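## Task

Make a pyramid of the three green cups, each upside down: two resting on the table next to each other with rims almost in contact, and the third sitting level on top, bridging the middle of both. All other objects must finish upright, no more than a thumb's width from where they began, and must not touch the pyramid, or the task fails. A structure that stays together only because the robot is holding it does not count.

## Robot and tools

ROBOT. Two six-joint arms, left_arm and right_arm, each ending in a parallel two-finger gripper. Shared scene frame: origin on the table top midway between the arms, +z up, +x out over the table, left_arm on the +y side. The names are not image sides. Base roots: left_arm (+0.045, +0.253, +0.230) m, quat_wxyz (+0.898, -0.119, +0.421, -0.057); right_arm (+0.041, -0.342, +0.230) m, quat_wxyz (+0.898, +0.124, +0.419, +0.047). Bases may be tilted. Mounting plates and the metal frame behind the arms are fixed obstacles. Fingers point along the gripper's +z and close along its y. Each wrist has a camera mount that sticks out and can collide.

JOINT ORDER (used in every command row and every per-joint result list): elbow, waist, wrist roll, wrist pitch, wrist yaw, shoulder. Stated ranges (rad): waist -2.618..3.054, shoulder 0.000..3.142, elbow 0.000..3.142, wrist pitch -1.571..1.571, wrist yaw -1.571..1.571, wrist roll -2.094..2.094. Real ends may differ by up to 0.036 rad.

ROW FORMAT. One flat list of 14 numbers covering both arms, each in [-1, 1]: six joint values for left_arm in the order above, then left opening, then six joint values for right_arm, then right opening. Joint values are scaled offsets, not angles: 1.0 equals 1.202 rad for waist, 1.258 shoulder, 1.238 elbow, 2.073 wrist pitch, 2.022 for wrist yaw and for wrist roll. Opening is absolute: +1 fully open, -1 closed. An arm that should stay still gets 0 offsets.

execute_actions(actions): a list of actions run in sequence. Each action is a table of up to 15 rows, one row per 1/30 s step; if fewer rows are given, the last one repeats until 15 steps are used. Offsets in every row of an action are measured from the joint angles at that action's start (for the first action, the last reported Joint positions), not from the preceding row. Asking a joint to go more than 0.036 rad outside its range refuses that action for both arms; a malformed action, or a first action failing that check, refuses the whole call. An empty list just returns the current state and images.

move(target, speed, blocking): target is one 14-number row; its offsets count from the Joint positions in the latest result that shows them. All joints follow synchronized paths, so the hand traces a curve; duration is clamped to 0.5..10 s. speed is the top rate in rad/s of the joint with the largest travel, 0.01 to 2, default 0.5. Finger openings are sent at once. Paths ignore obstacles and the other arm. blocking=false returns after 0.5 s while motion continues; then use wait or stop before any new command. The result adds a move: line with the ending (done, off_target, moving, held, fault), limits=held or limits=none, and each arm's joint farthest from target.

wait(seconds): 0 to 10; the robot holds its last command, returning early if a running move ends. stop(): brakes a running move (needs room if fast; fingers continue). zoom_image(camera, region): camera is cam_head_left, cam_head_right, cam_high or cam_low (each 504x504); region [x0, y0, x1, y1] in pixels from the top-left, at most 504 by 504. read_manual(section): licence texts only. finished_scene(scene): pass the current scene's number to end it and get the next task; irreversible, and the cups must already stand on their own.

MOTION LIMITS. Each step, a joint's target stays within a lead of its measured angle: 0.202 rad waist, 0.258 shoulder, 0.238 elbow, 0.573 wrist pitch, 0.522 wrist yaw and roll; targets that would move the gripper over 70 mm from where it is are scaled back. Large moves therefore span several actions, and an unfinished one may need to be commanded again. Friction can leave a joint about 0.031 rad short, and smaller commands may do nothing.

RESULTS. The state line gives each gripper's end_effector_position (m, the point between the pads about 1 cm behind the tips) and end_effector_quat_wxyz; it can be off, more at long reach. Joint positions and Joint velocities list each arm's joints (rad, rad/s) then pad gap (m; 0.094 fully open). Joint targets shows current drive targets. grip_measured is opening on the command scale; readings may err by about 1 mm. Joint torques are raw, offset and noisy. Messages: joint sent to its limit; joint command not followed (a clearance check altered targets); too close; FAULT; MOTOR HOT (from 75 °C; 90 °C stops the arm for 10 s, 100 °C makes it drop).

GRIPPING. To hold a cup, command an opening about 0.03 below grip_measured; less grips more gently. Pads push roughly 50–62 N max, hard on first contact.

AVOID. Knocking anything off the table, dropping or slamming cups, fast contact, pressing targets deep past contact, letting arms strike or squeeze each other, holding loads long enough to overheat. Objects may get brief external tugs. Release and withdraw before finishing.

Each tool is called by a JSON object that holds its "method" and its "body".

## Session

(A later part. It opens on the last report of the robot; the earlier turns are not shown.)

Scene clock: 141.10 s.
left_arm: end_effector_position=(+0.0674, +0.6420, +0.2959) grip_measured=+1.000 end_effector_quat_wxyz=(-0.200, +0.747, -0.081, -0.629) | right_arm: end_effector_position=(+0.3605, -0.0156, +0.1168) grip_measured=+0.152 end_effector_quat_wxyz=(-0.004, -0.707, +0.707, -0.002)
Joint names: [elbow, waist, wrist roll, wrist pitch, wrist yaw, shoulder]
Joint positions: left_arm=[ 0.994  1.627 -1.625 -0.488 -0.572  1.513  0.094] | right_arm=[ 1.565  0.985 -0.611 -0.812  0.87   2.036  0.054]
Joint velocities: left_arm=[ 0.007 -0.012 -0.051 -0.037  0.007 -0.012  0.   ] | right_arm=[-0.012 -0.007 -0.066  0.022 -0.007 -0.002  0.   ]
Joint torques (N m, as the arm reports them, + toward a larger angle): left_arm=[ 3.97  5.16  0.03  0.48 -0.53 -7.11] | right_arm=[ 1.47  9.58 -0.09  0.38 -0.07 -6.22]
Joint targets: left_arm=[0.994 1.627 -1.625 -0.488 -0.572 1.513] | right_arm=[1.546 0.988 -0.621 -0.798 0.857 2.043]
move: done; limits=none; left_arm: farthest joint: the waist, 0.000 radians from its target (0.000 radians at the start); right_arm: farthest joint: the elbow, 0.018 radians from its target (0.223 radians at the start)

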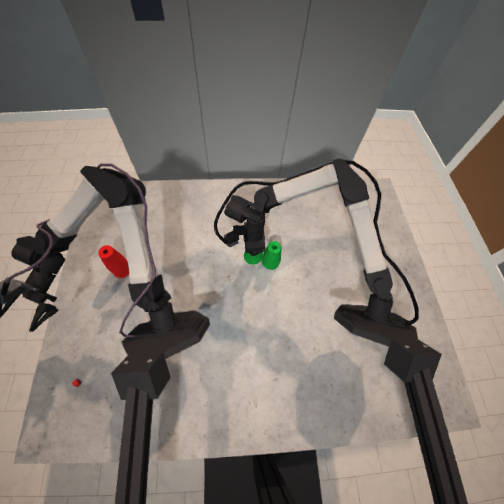

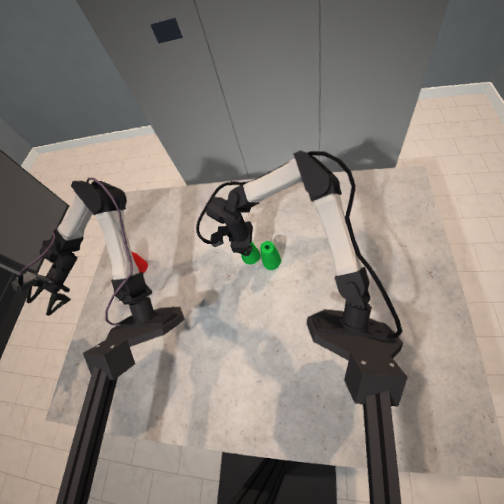

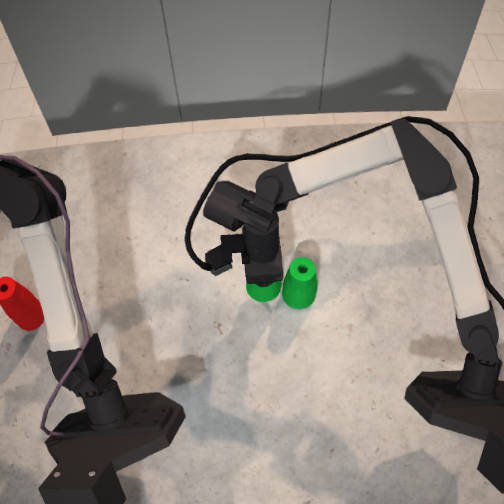

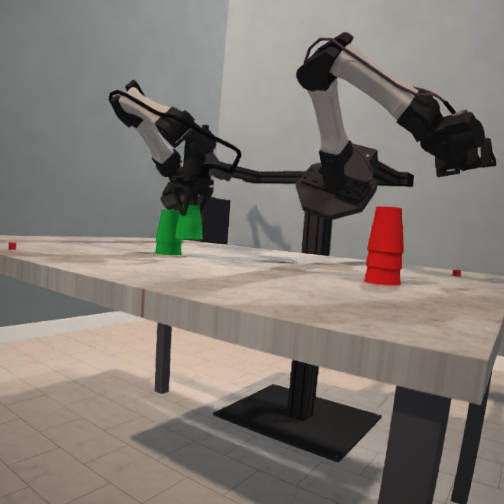

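{"method": "move", "body": {"target": [0,0,0,0,0,0,1, -0.061,-0.071,-0.068,0.104,-0.021,0.044,0.115], "speed": 0.2}}

{"method": "zoom_image", "body": {"camera": "cam_high", "region": [220, 200, 350, 330]}}

{"method": "zoom_image", "body": {"camera": "cam_low", "region": [120, 150, 240, 270]}}

Scene clock: 150.30 s.
left_arm: end_effector_position=(+0.0674, +0.6420, +0.2959) grip_measured=+1.000 end_effector_quat_wxyz=(-0.200, +0.747, -0.081, -0.629) | right_arm: end_effector_position=(+0.3616, -0.0151, +0.0702) grip_measured=+0.152 end_effector_quat_wxyz=(-0.002, -0.706, +0.708, -0.001)
Joint names: [elbow, waist, wrist roll, wrist pitch, wrist yaw, shoulder]
Joint positions: left_arm=[ 0.994  1.627 -1.625 -0.488 -0.572  1.513  0.094] | right_arm=[ 1.509  0.899 -0.738 -0.61   0.84   2.082  0.054]
Joint velocities: left_arm=[-0.012 -0.012 -0.066  0.007  0.022 -0.017  0.   ] | right_arm=[-0.007 -0.002  0.007 -0.022 -0.022 -0.002 -0.001]
Joint torques (N m, as the arm reports them, + toward a larger angle): left_arm=[ 3.98  5.08  0.04  0.49 -0.53 -7.19] | right_arm=[ 1.11  9.51 -0.08  0.37 -0.08 -6.45]
Joint targets: left_arm=[0.994 1.627 -1.625 -0.488 -0.572 1.513] | right_arm=[1.489 0.900 -0.749 -0.596 0.827 2.091]
move: done; limits=none; left_arm: farthest joint: the waist, 0.000 radians from its target (0.000 radians at the start); right_arm: farthest joint: the elbow, 0.020 radians from its target (0.075 radians at the start)

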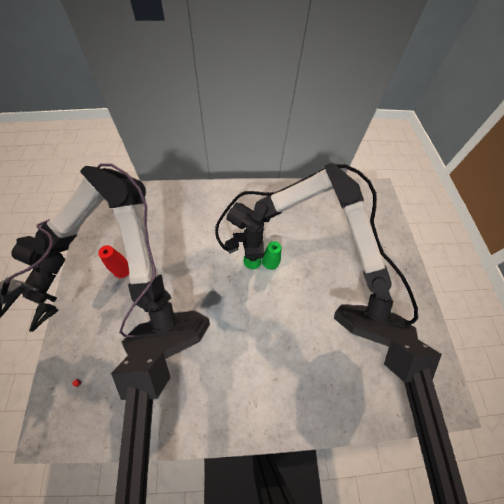

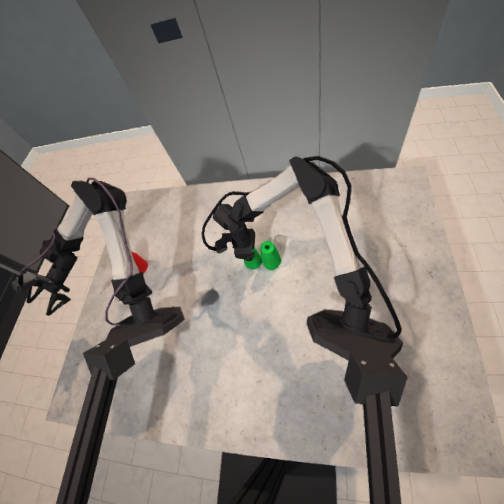

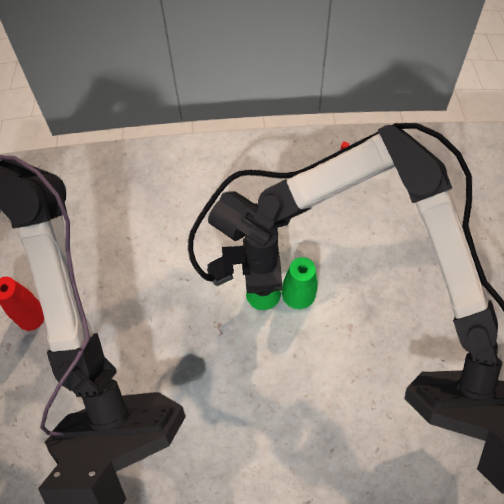

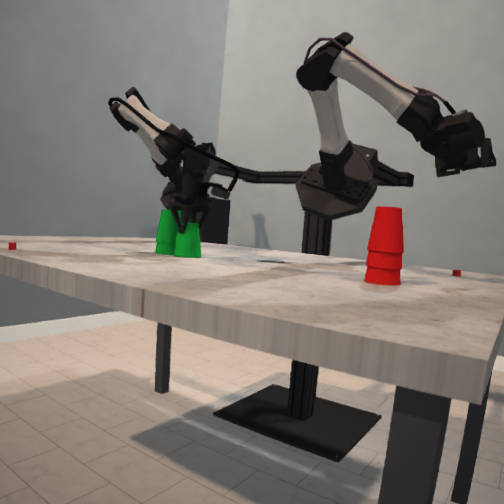

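Region (220, 200, 350, 330) of cam_high's 504x504 image, scaled by 3.877, with more detail than that image has.

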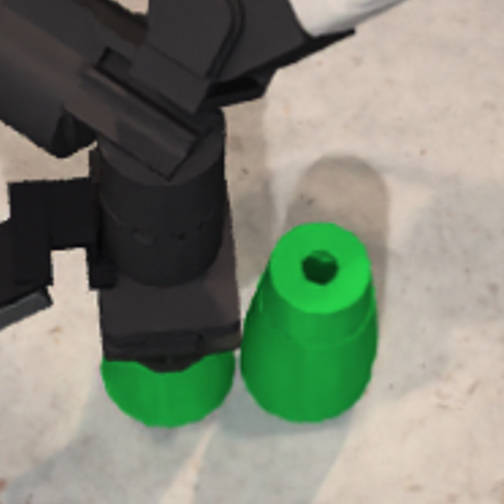

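Region (120, 150, 240, 270) of cam_low's 504x504 image, scaled by 4.200, with more detail than that image has.

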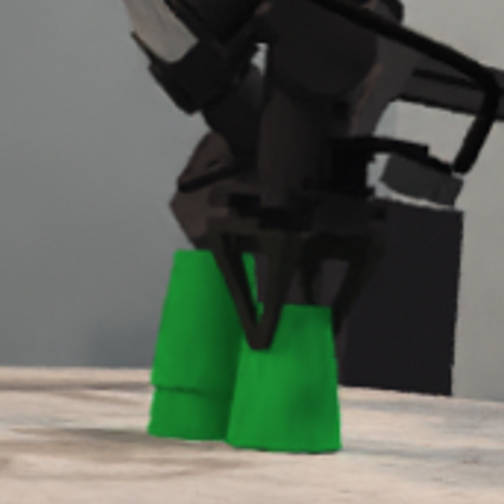

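{"method": "execute_actions", "body": {"actions": [[[0,0,0,0,0,0,1,0,0,0,0,0,0,0.5]],[[0,0,0,0,0,0,1,0,0,0,0,0,0,1]]]}}

{"method": "move", "body": {"target": [0,0,0,0,0,0,1, 0.063,0.087,0.069,-0.103,0.020,-0.051,1], "speed": 0.6}}

{"method": "move", "body": {"target": [0,0,0,0,0,0,1, -0.198,0.037,0.030,-0.064,0.007,-0.253,1], "speed": 0.6}}

{"method": "zoom_image", "body": {"camera": "cam_high", "region": [220, 200, 350, 330]}}

{"method": "zoom_image", "body": {"camera": "cam_low", "region": [100, 120, 250, 270]}}

Scene clock: 162.07 s.
left_arm: end_effector_position=(+0.0674, +0.6420, +0.2959) grip_measured=+1.000 end_effector_quat_wxyz=(-0.200, +0.747, -0.081, -0.629) | right_arm: end_effector_position=(+0.3617, -0.0150, +0.0702) grip_measured=+1.000 end_effector_quat_wxyz=(-0.002, -0.706, +0.708, -0.001)
Joint names: [elbow, waist, wrist roll, wrist pitch, wrist yaw, shoulder]
Joint positions: left_arm=[ 0.994  1.627 -1.625 -0.488 -0.572  1.513  0.094] | right_arm=[ 1.509  0.899 -0.739 -0.609  0.84   2.082  0.094]
Joint velocities: left_arm=[-0.007  0.022 -0.095 -0.037 -0.066  0.002  0.   ] | right_arm=[-0.007  0.017  0.007 -0.022 -0.037  0.017  0.   ]
Joint torques (N m, as the arm reports them, + toward a larger angle): left_arm=[ 3.92  5.17  0.02  0.48 -0.53 -7.11] | right_arm=[ 2.56  9.37  0.03  0.21  0.04 -7.11]
Joint targets: left_arm=[0.994 1.627 -1.625 -0.488 -0.572 1.513] | right_arm=[1.509 0.899 -0.739 -0.609 0.840 2.082]

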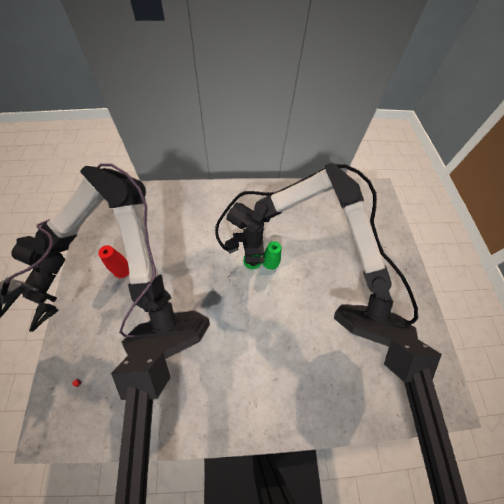

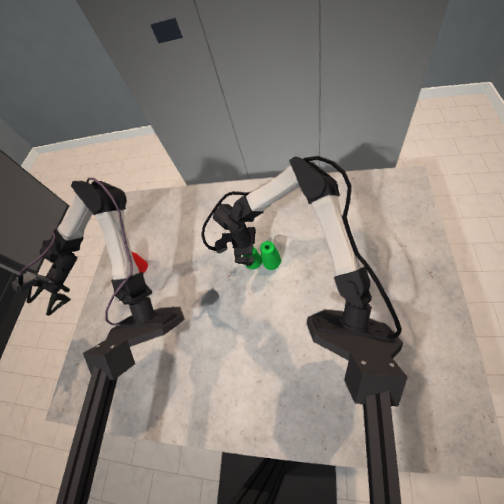

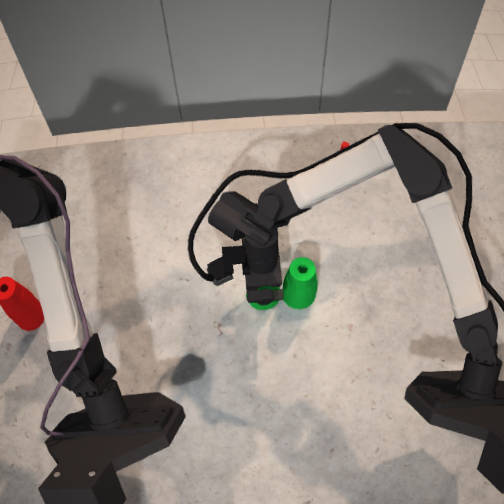

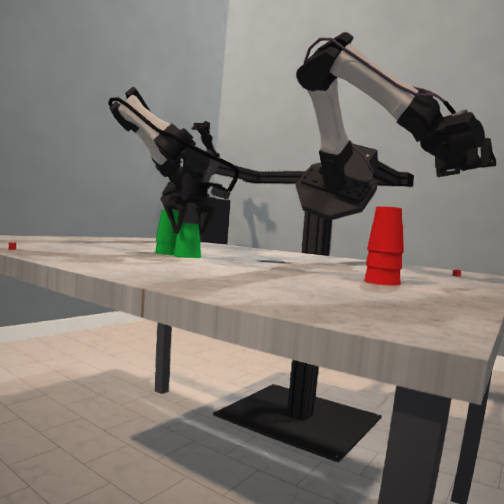

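Scene clock: 163.23 s.
left_arm: end_effector_position=(+0.0674, +0.6420, +0.2959) grip_measured=+1.000 end_effector_quat_wxyz=(-0.200, +0.747, -0.081, -0.629) | right_arm: end_effector_position=(+0.3605, -0.0125, +0.1217) grip_measured=+1.000 end_effector_quat_wxyz=(+0.002, -0.707, +0.707, +0.001)
Joint names: [elbow, waist, wrist roll, wrist pitch, wrist yaw, shoulder]
Joint positions: left_arm=[ 0.994  1.627 -1.625 -0.488 -0.572  1.513  0.094] | right_arm=[ 1.567  0.997 -0.609 -0.812  0.87   2.031  0.094]
Joint velocities: left_arm=[-0.002 -0.012 -0.007 -0.095 -0.037  0.002  0.   ] | right_arm=[-0.007 -0.002  0.022 -0.007 -0.066 -0.007  0.   ]
Joint torques (N m, as the arm reports them, + toward a larger angle): left_arm=[ 4.02  5.11  0.03  0.47 -0.52 -7.08] | right_arm=[ 4.39  9.94  0.13  0.1   0.15 -7.64]
Joint targets: left_arm=[0.994 1.627 -1.625 -0.488 -0.572 1.513] | right_arm=[1.587 1.003 -0.599 -0.823 0.881 2.018]
move: done; limits=none; left_arm: farthest joint: the waist, 0.000 radians from its target (0.000 radians at the start); right_arm: farthest joint: the elbow, 0.020 radians from its target (0.078 radians at the start)

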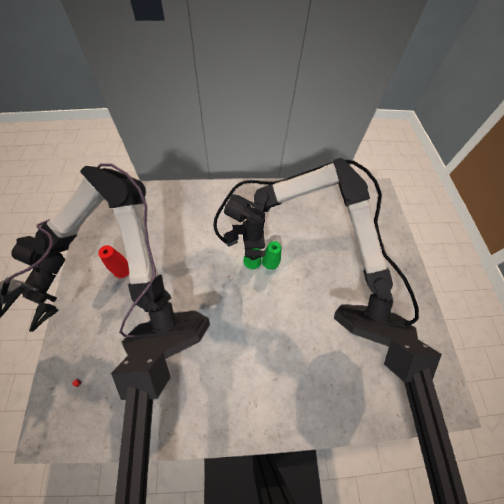

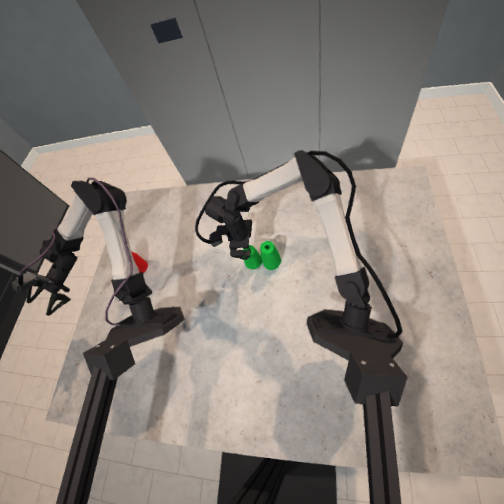

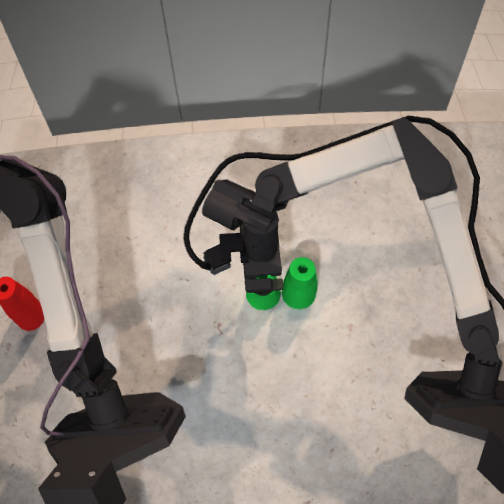

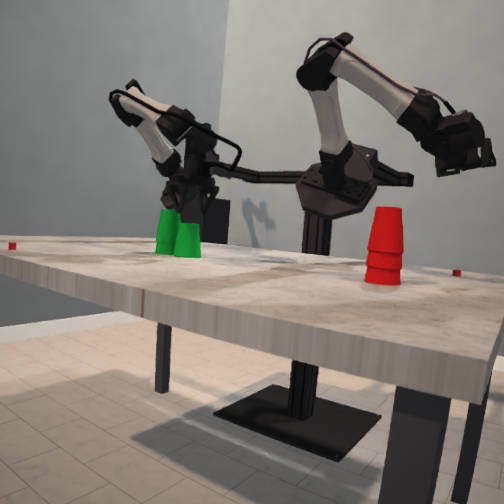

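Scene clock: 164.37 s.
left_arm: end_effector_position=(+0.0674, +0.6420, +0.2959) grip_measured=+1.000 end_effector_quat_wxyz=(-0.200, +0.747, -0.081, -0.629) | right_arm: end_effector_position=(+0.3591, -0.0858, +0.1696) grip_measured=+1.000 end_effector_quat_wxyz=(-0.001, -0.708, +0.706, +0.003)
Joint names: [elbow, waist, wrist roll, wrist pitch, wrist yaw, shoulder]
Joint positions: left_arm=[ 0.994  1.627 -1.625 -0.488 -0.572  1.513  0.094] | right_arm=[ 1.342  1.027 -0.559 -0.933  0.874  1.728  0.094]
Joint velocities: left_arm=[ 0.002 -0.002 -0.051  0.066 -0.022 -0.002  0.   ] | right_arm=[ 0.007 -0.002 -0.095  0.081  0.007  0.007  0.   ]
Joint torques (N m, as the arm reports them, + toward a larger angle): left_arm=[ 3.92  5.14  0.03  0.48 -0.53 -7.1 ] | right_arm=[ 1.51  8.59  0.12  0.06  0.14 -6.43]
Joint targets: left_arm=[0.994 1.627 -1.625 -0.488 -0.572 1.513] | right_arm=[1.321 1.041 -0.549 -0.944 0.884 1.713]
move: done; limits=none; left_arm: farthest joint: the waist, 0.000 radians from its target (0.000 radians at the start); right_arm: farthest joint: the elbow, 0.020 radians from its target (0.245 radians at the start)

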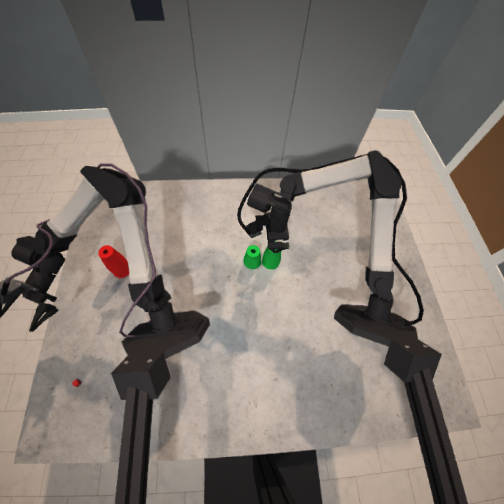

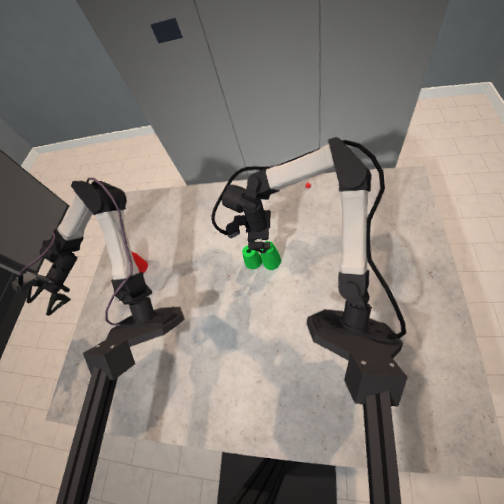

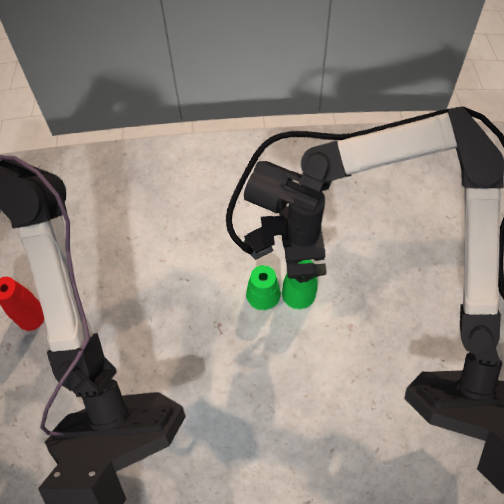

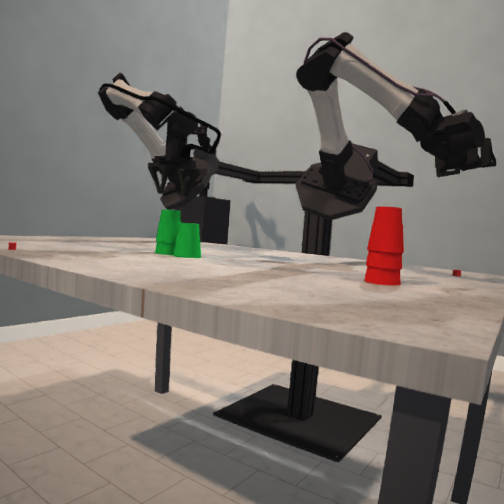

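Region (220, 200, 350, 330) of cam_high's 504x504 image, scaled by 3.877, with more detail than that image has.

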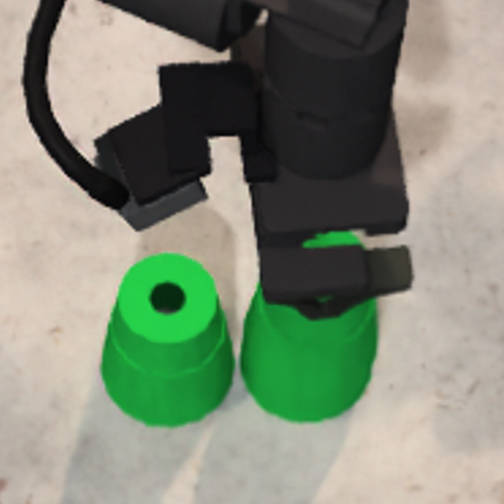

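Region (100, 120, 250, 270) of cam_low's 504x504 image, scaled by 3.360, with more detail than that image has.

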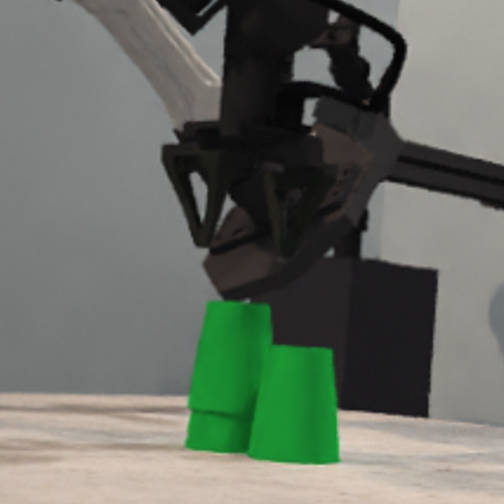

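{"method": "move", "body": {"target": [0,0,0,0,0,0,1, -0.126,-0.139,-0.120,0.180,-0.031,0.045,1], "speed": 0.5}}

{"method": "zoom_image", "body": {"camera": "cam_high", "region": [220, 200, 350, 330]}}

{"method": "zoom_image", "body": {"camera": "cam_low", "region": [100, 120, 250, 270]}}

Scene clock: 174.53 s.
left_arm: end_effector_position=(+0.0674, +0.6420, +0.2959) grip_measured=+1.000 end_effector_quat_wxyz=(-0.200, +0.747, -0.081, -0.629) | right_arm: end_effector_position=(+0.3606, -0.0901, +0.0975) grip_measured=+1.000 end_effector_quat_wxyz=(-0.002, -0.707, +0.708, -0.001)
Joint names: [elbow, waist, wrist roll, wrist pitch, wrist yaw, shoulder]
Joint positions: left_arm=[ 0.994  1.627 -1.625 -0.488 -0.572  1.513  0.094] | right_arm=[ 1.206  0.86  -0.791 -0.574  0.824  1.776  0.094]
Joint velocities: left_arm=[ 0.017 -0.012  0.007 -0.007 -0.037 -0.007  0.   ] | right_arm=[ 0.007  0.002 -0.022 -0.007 -0.007  0.022  0.   ]
Joint torques (N m, as the arm reports them, + toward a larger angle): left_arm=[ 4.    5.14  0.02  0.48 -0.53 -7.12] | right_arm=[ 1.11  7.35 -0.08  0.37 -0.09 -5.46]
Joint targets: left_arm=[0.994 1.627 -1.625 -0.488 -0.572 1.513] | right_arm=[1.186 0.860 -0.802 -0.560 0.811 1.785]
move: done; limits=none; left_arm: farthest joint: the waist, 0.000 radians from its target (0.000 radians at the start); right_arm: farthest joint: the elbow, 0.020 radians from its target (0.156 radians at the start)

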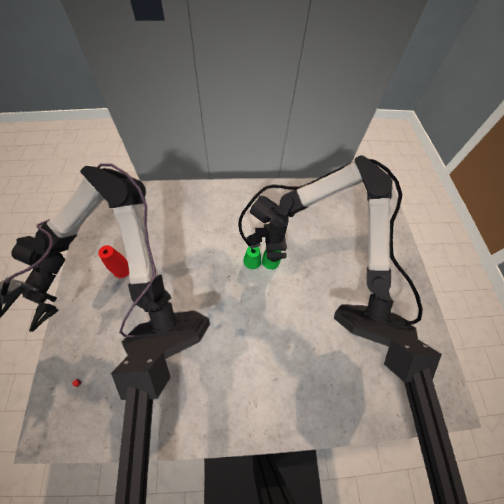

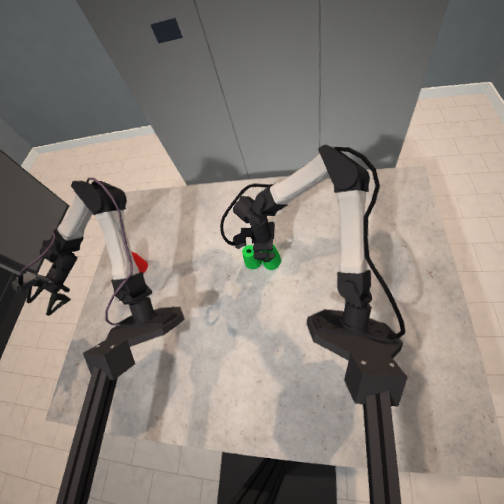

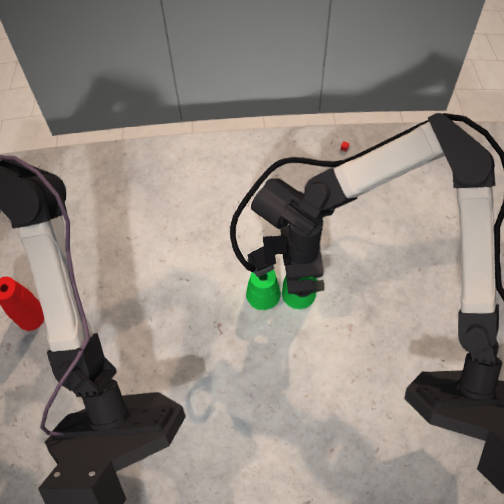

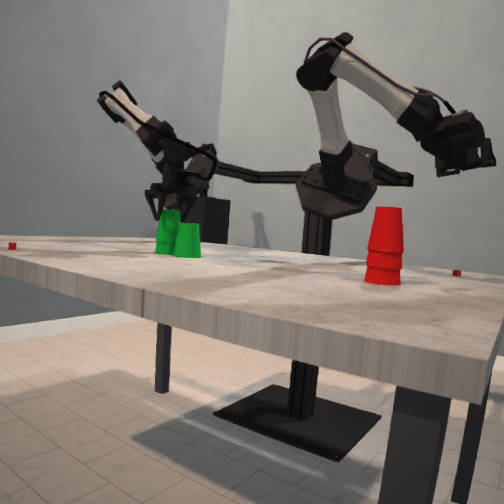

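Region (220, 200, 350, 330) of cam_high's 504x504 image, scaled by 3.877, with more detail than that image has.

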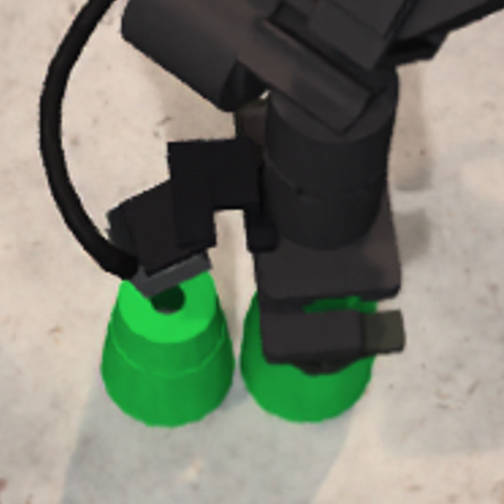

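Region (100, 120, 250, 270) of cam_low's 504x504 image, scaled by 3.360, with more detail than that image has.

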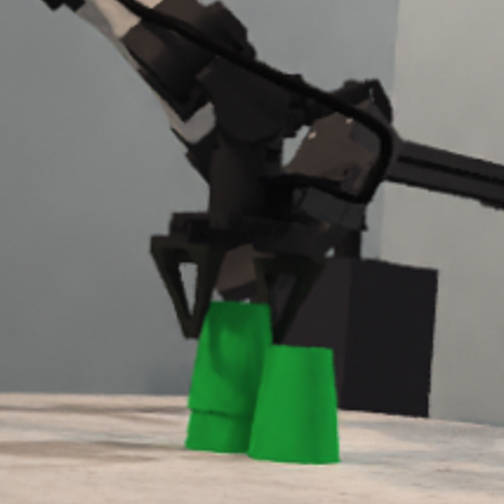

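{"method": "execute_actions", "body": {"actions": [[[0,0,0,0,0,0,1,0,0,0,0,0,0,0.3]],[[0,0,0,0,0,0,1,0,0,0,0,0,0,0.13]],[[0,0,0,0,0,0,1,0,0,0,0,0,0,0.13]]]}}

{"method": "move", "body": {"target": [0,0,0,0,0,0,1, 0.127,0.146,0.120,-0.179,0.031,-0.048,0.13], "speed": 0.35}}

{"method": "zoom_image", "body": {"camera": "cam_low", "region": [100, 120, 250, 270]}}

Scene clock: 182.67 s.
left_arm: end_effector_position=(+0.0674, +0.6420, +0.2959) grip_measured=+1.000 end_effector_quat_wxyz=(-0.200, +0.747, -0.081, -0.629) | right_arm: end_effector_position=(+0.3606, -0.0901, +0.0975) grip_measured=+0.163 end_effector_quat_wxyz=(-0.002, -0.707, +0.708, -0.001)
Joint names: [elbow, waist, wrist roll, wrist pitch, wrist yaw, shoulder]
Joint positions: left_arm=[ 0.994  1.627 -1.625 -0.488 -0.572  1.513  0.094] | right_arm=[ 1.206  0.86  -0.792 -0.574  0.824  1.776  0.055]
Joint velocities: left_arm=[-0.007 -0.002 -0.022  0.051 -0.022  0.007  0.   ] | right_arm=[-0.002 -0.002  0.007 -0.037  0.037 -0.002 -0.   ]
Joint torques (N m, as the arm reports them, + toward a larger angle): left_arm=[ 3.95  5.14  0.05  0.48 -0.53 -7.07] | right_arm=[ 2.53  7.29  0.02  0.21  0.04 -6.06]
Joint targets: left_arm=[0.994 1.627 -1.625 -0.488 -0.572 1.513] | right_arm=[1.206 0.860 -0.792 -0.574 0.824 1.776]

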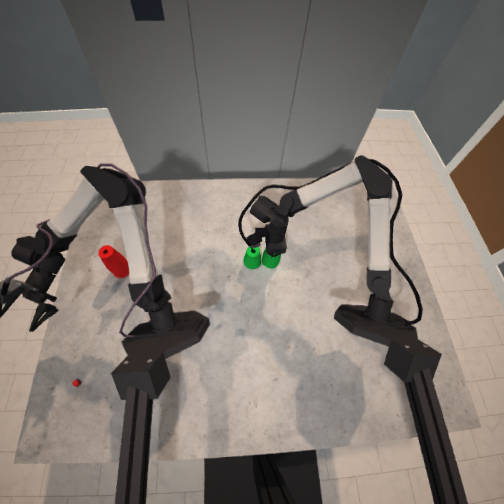

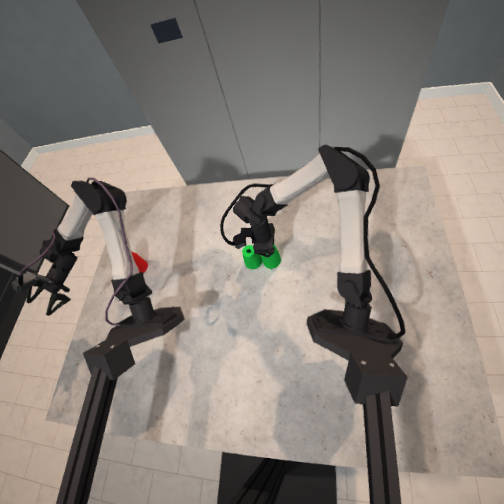

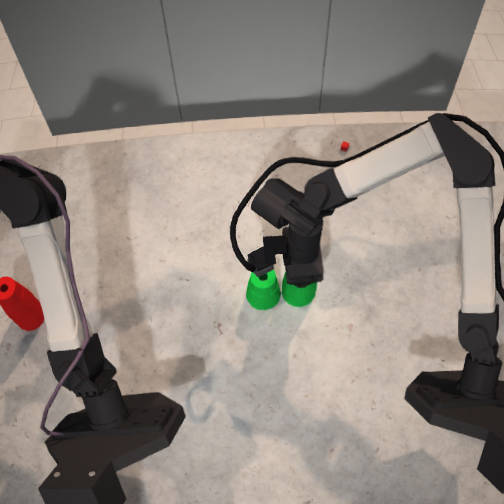

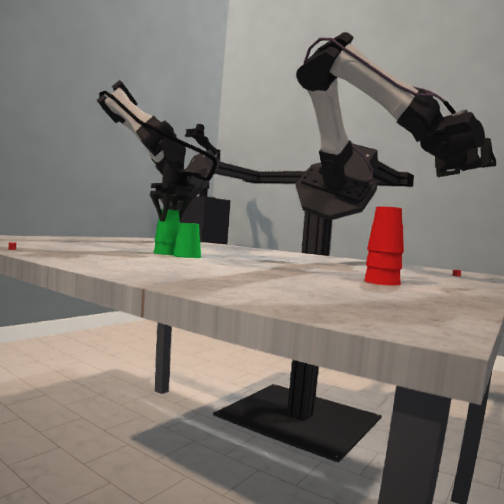

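Scene clock: 184.43 s.
left_arm: end_effector_position=(+0.0674, +0.6420, +0.2959) grip_measured=+1.000 end_effector_quat_wxyz=(-0.200, +0.747, -0.081, -0.629) | right_arm: end_effector_position=(+0.3567, -0.0870, +0.1661) grip_measured=+0.163 end_effector_quat_wxyz=(-0.006, -0.710, +0.704, -0.000)
Joint names: [elbow, waist, wrist roll, wrist pitch, wrist yaw, shoulder]
Joint positions: left_arm=[ 0.994  1.627 -1.625 -0.488 -0.572  1.513  0.094] | right_arm=[ 1.337  1.023 -0.559 -0.933  0.875  1.736  0.055]
Joint velocities: left_arm=[-0.002 -0.007 -0.037 -0.037 -0.066 -0.002  0.   ] | right_arm=[ 0.002 -0.002  0.081  0.007 -0.037  0.002 -0.001]
Joint torques (N m, as the arm reports them, + toward a larger angle): left_arm=[ 4.01  5.14  0.04  0.46 -0.53 -7.09] | right_arm=[ 4.78  8.51  0.13  0.06  0.15 -6.79]
Joint targets: left_arm=[0.994 1.627 -1.625 -0.488 -0.572 1.513] | right_arm=[1.363 1.036 -0.549 -0.945 0.886 1.716]
move: off_target (right_arm); limits=none; left_arm: farthest joint: the waist, 0.000 radians from its target (0.000 radians at the start); right_arm: farthest joint: the elbow, 0.026 radians from its target (0.158 radians at the start)

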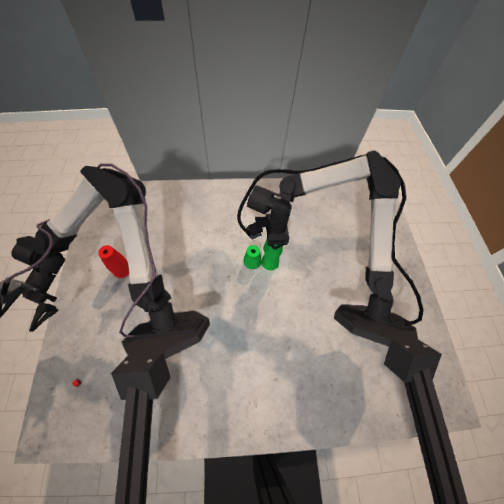

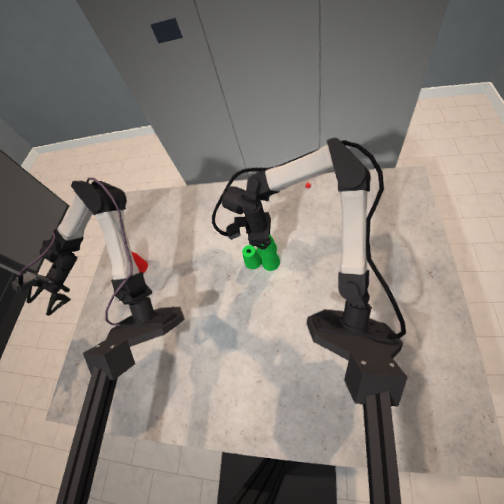

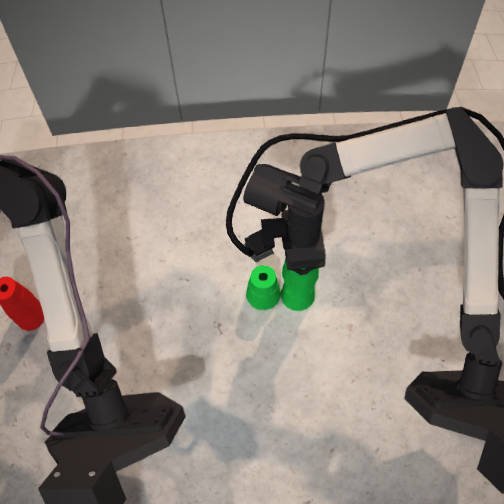

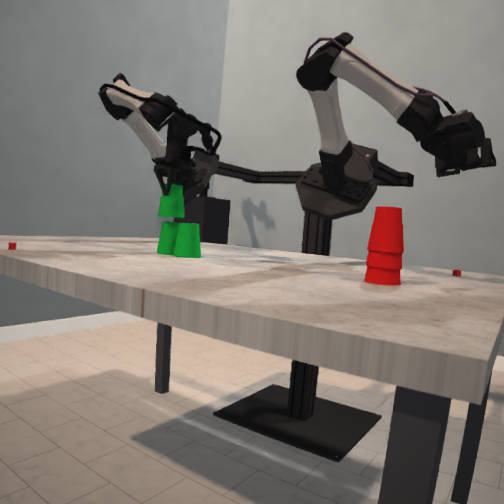

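Region (100, 120, 250, 270) of cam_low's 504x504 image, scaled by 3.360, with more detail than that image has.

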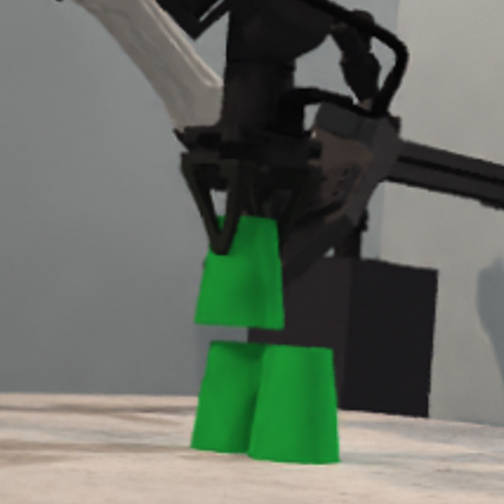

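{"method": "move", "body": {"target": [0,0,0,0,0,0,1, 0.143,0.040,0.031,-0.029,0.011,0.109,0.13], "speed": 0.3}}

{"method": "zoom_image", "body": {"camera": "cam_high", "region": [220, 200, 350, 330]}}

{"method": "zoom_image", "body": {"camera": "cam_low", "region": [120, 150, 240, 270]}}

{"method": "zoom_image", "body": {"camera": "cam_head_left", "region": [220, 200, 310, 290]}}

Scene clock: 193.00 s.
left_arm: end_effector_position=(+0.0674, +0.6420, +0.2959) grip_measured=+1.000 end_effector_quat_wxyz=(-0.200, +0.747, -0.081, -0.629) | right_arm: end_effector_position=(+0.3608, -0.0528, +0.1688) grip_measured=+0.163 end_effector_quat_wxyz=(-0.002, -0.706, +0.708, -0.001)
Joint names: [elbow, waist, wrist roll, wrist pitch, wrist yaw, shoulder]
Joint positions: left_arm=[ 0.994  1.627 -1.625 -0.488 -0.572  1.513  0.094] | right_arm=[ 1.487  1.056 -0.507 -0.983  0.886  1.862  0.055]
Joint velocities: left_arm=[-0.007 -0.002  0.066 -0.11   0.037  0.017  0.   ] | right_arm=[ 0.007  0.002  0.022 -0.081 -0.037  0.012  0.   ]
Joint torques (N m, as the arm reports them, + toward a larger angle): left_arm=[ 3.92  5.09  0.04  0.47 -0.53 -7.11] | right_arm=[ 5.    9.6   0.14  0.07  0.15 -5.04]
Joint targets: left_arm=[0.994 1.627 -1.625 -0.488 -0.572 1.513] | right_arm=[1.514 1.071 -0.497 -0.994 0.898 1.873]
move: off_target (right_arm); limits=none; left_arm: farthest joint: the waist, 0.000 radians from its target (0.000 radians at the start); right_arm: farthest joint: the elbow, 0.027 radians from its target (0.177 radians at the start)

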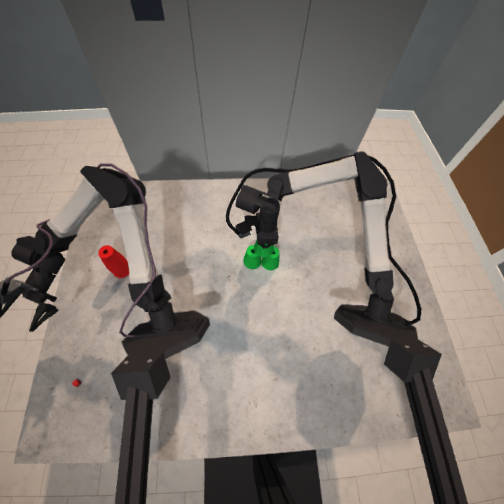

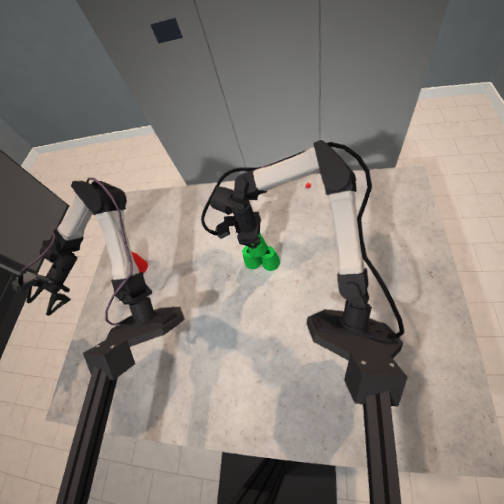

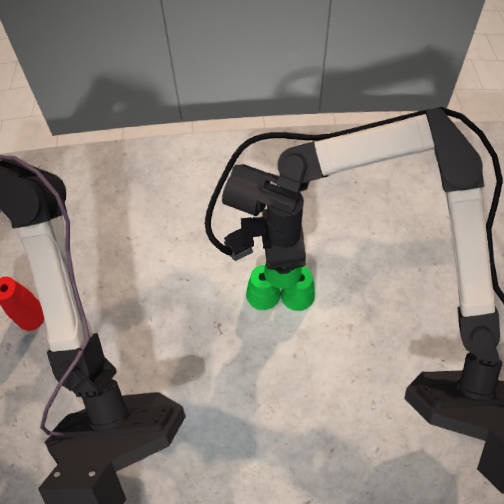

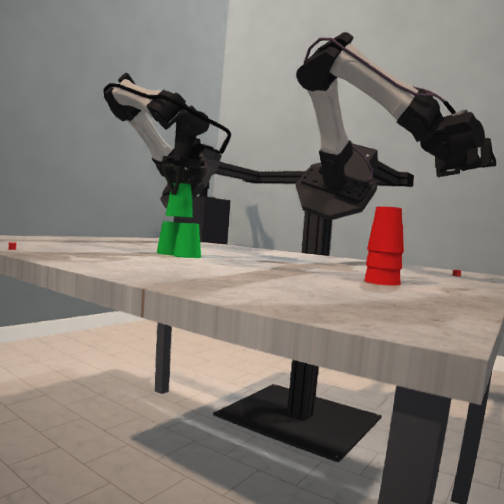

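Region (220, 200, 350, 330) of cam_high's 504x504 image, scaled by 3.877, with more detail than that image has.

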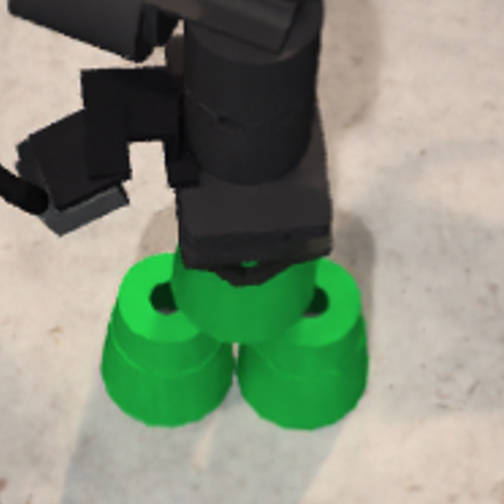

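Region (120, 150, 240, 270) of cam_low's 504x504 image, scaled by 4.200, with more detail than that image has.

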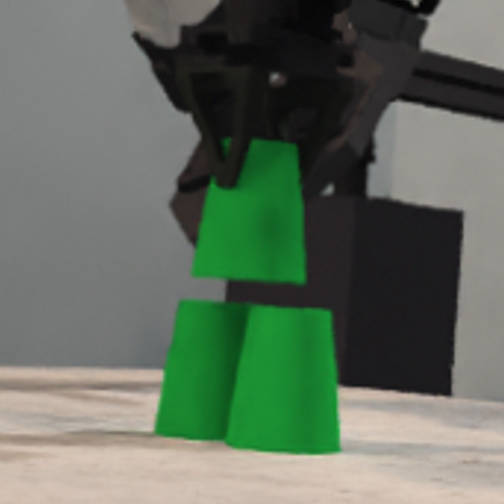

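Region (220, 200, 310, 290) of cam_head_left's 504x504 image, scaled by 5.600, with more detail than that image has.

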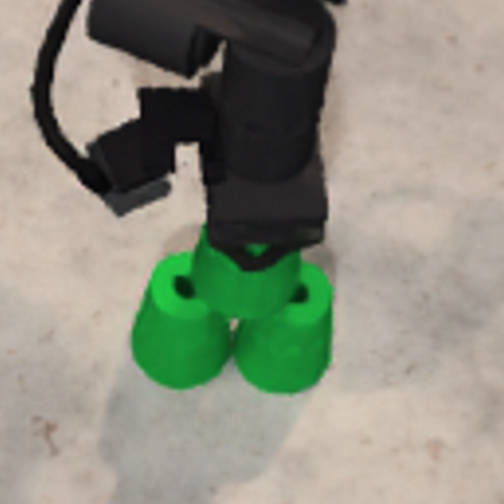

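{"method": "execute_actions", "body": {"actions": []}}

Scene clock: 211.07 s.
left_arm: end_effector_position=(+0.0674, +0.6420, +0.2959) grip_measured=+1.000 end_effector_quat_wxyz=(-0.200, +0.747, -0.081, -0.629) | right_arm: end_effector_position=(+0.3607, -0.0528, +0.1688) grip_measured=+0.163 end_effector_quat_wxyz=(-0.002, -0.706, +0.708, -0.001)
Joint names: [elbow, waist, wrist roll, wrist pitch, wrist yaw, shoulder]
Joint positions: left_arm=[ 0.994  1.627 -1.625 -0.488 -0.572  1.513  0.094] | right_arm=[ 1.487  1.056 -0.507 -0.983  0.886  1.862  0.055]
Joint velocities: left_arm=[-0.002  0.007  0.037  0.007 -0.037 -0.002  0.   ] | right_arm=[-0.002  0.007 -0.007 -0.066  0.051  0.002 -0.001]
Joint torques (N m, as the arm reports them, + toward a larger angle): left_arm=[ 3.98  5.13  0.04  0.47 -0.53 -7.13] | right_arm=[ 5.01  9.64  0.13  0.07  0.16 -5.02]
Joint targets: left_arm=[0.994 1.627 -1.625 -0.488 -0.572 1.513] | right_arm=[1.514 1.071 -0.497 -0.994 0.897 1.873]

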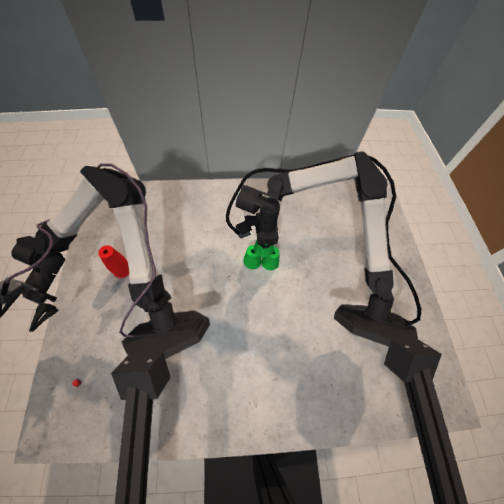

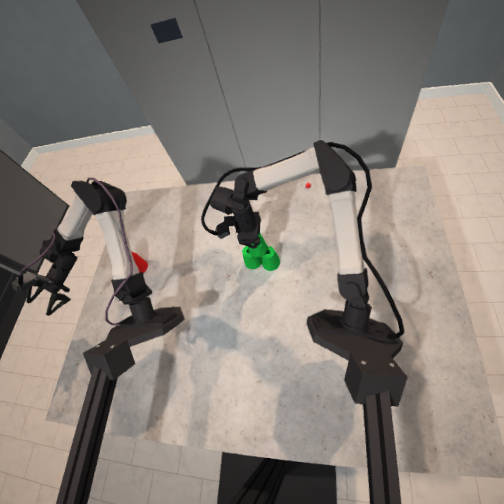

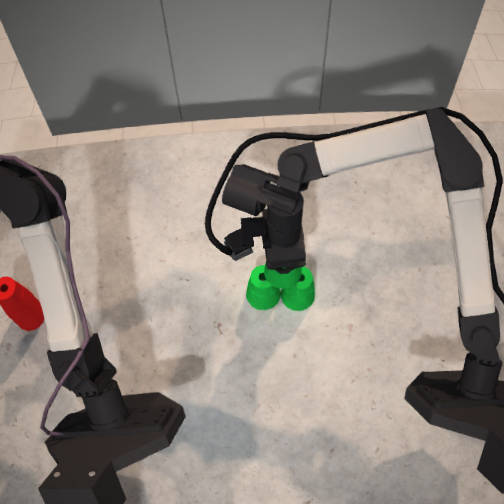

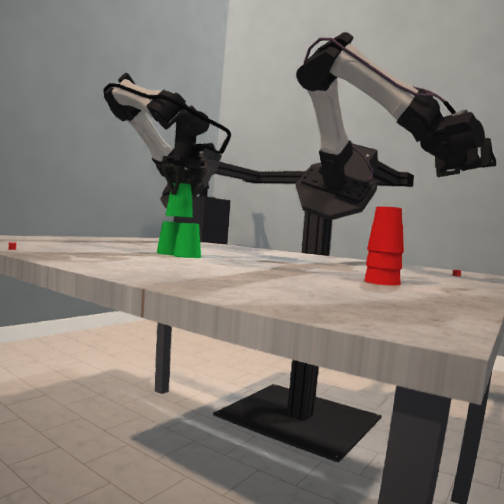

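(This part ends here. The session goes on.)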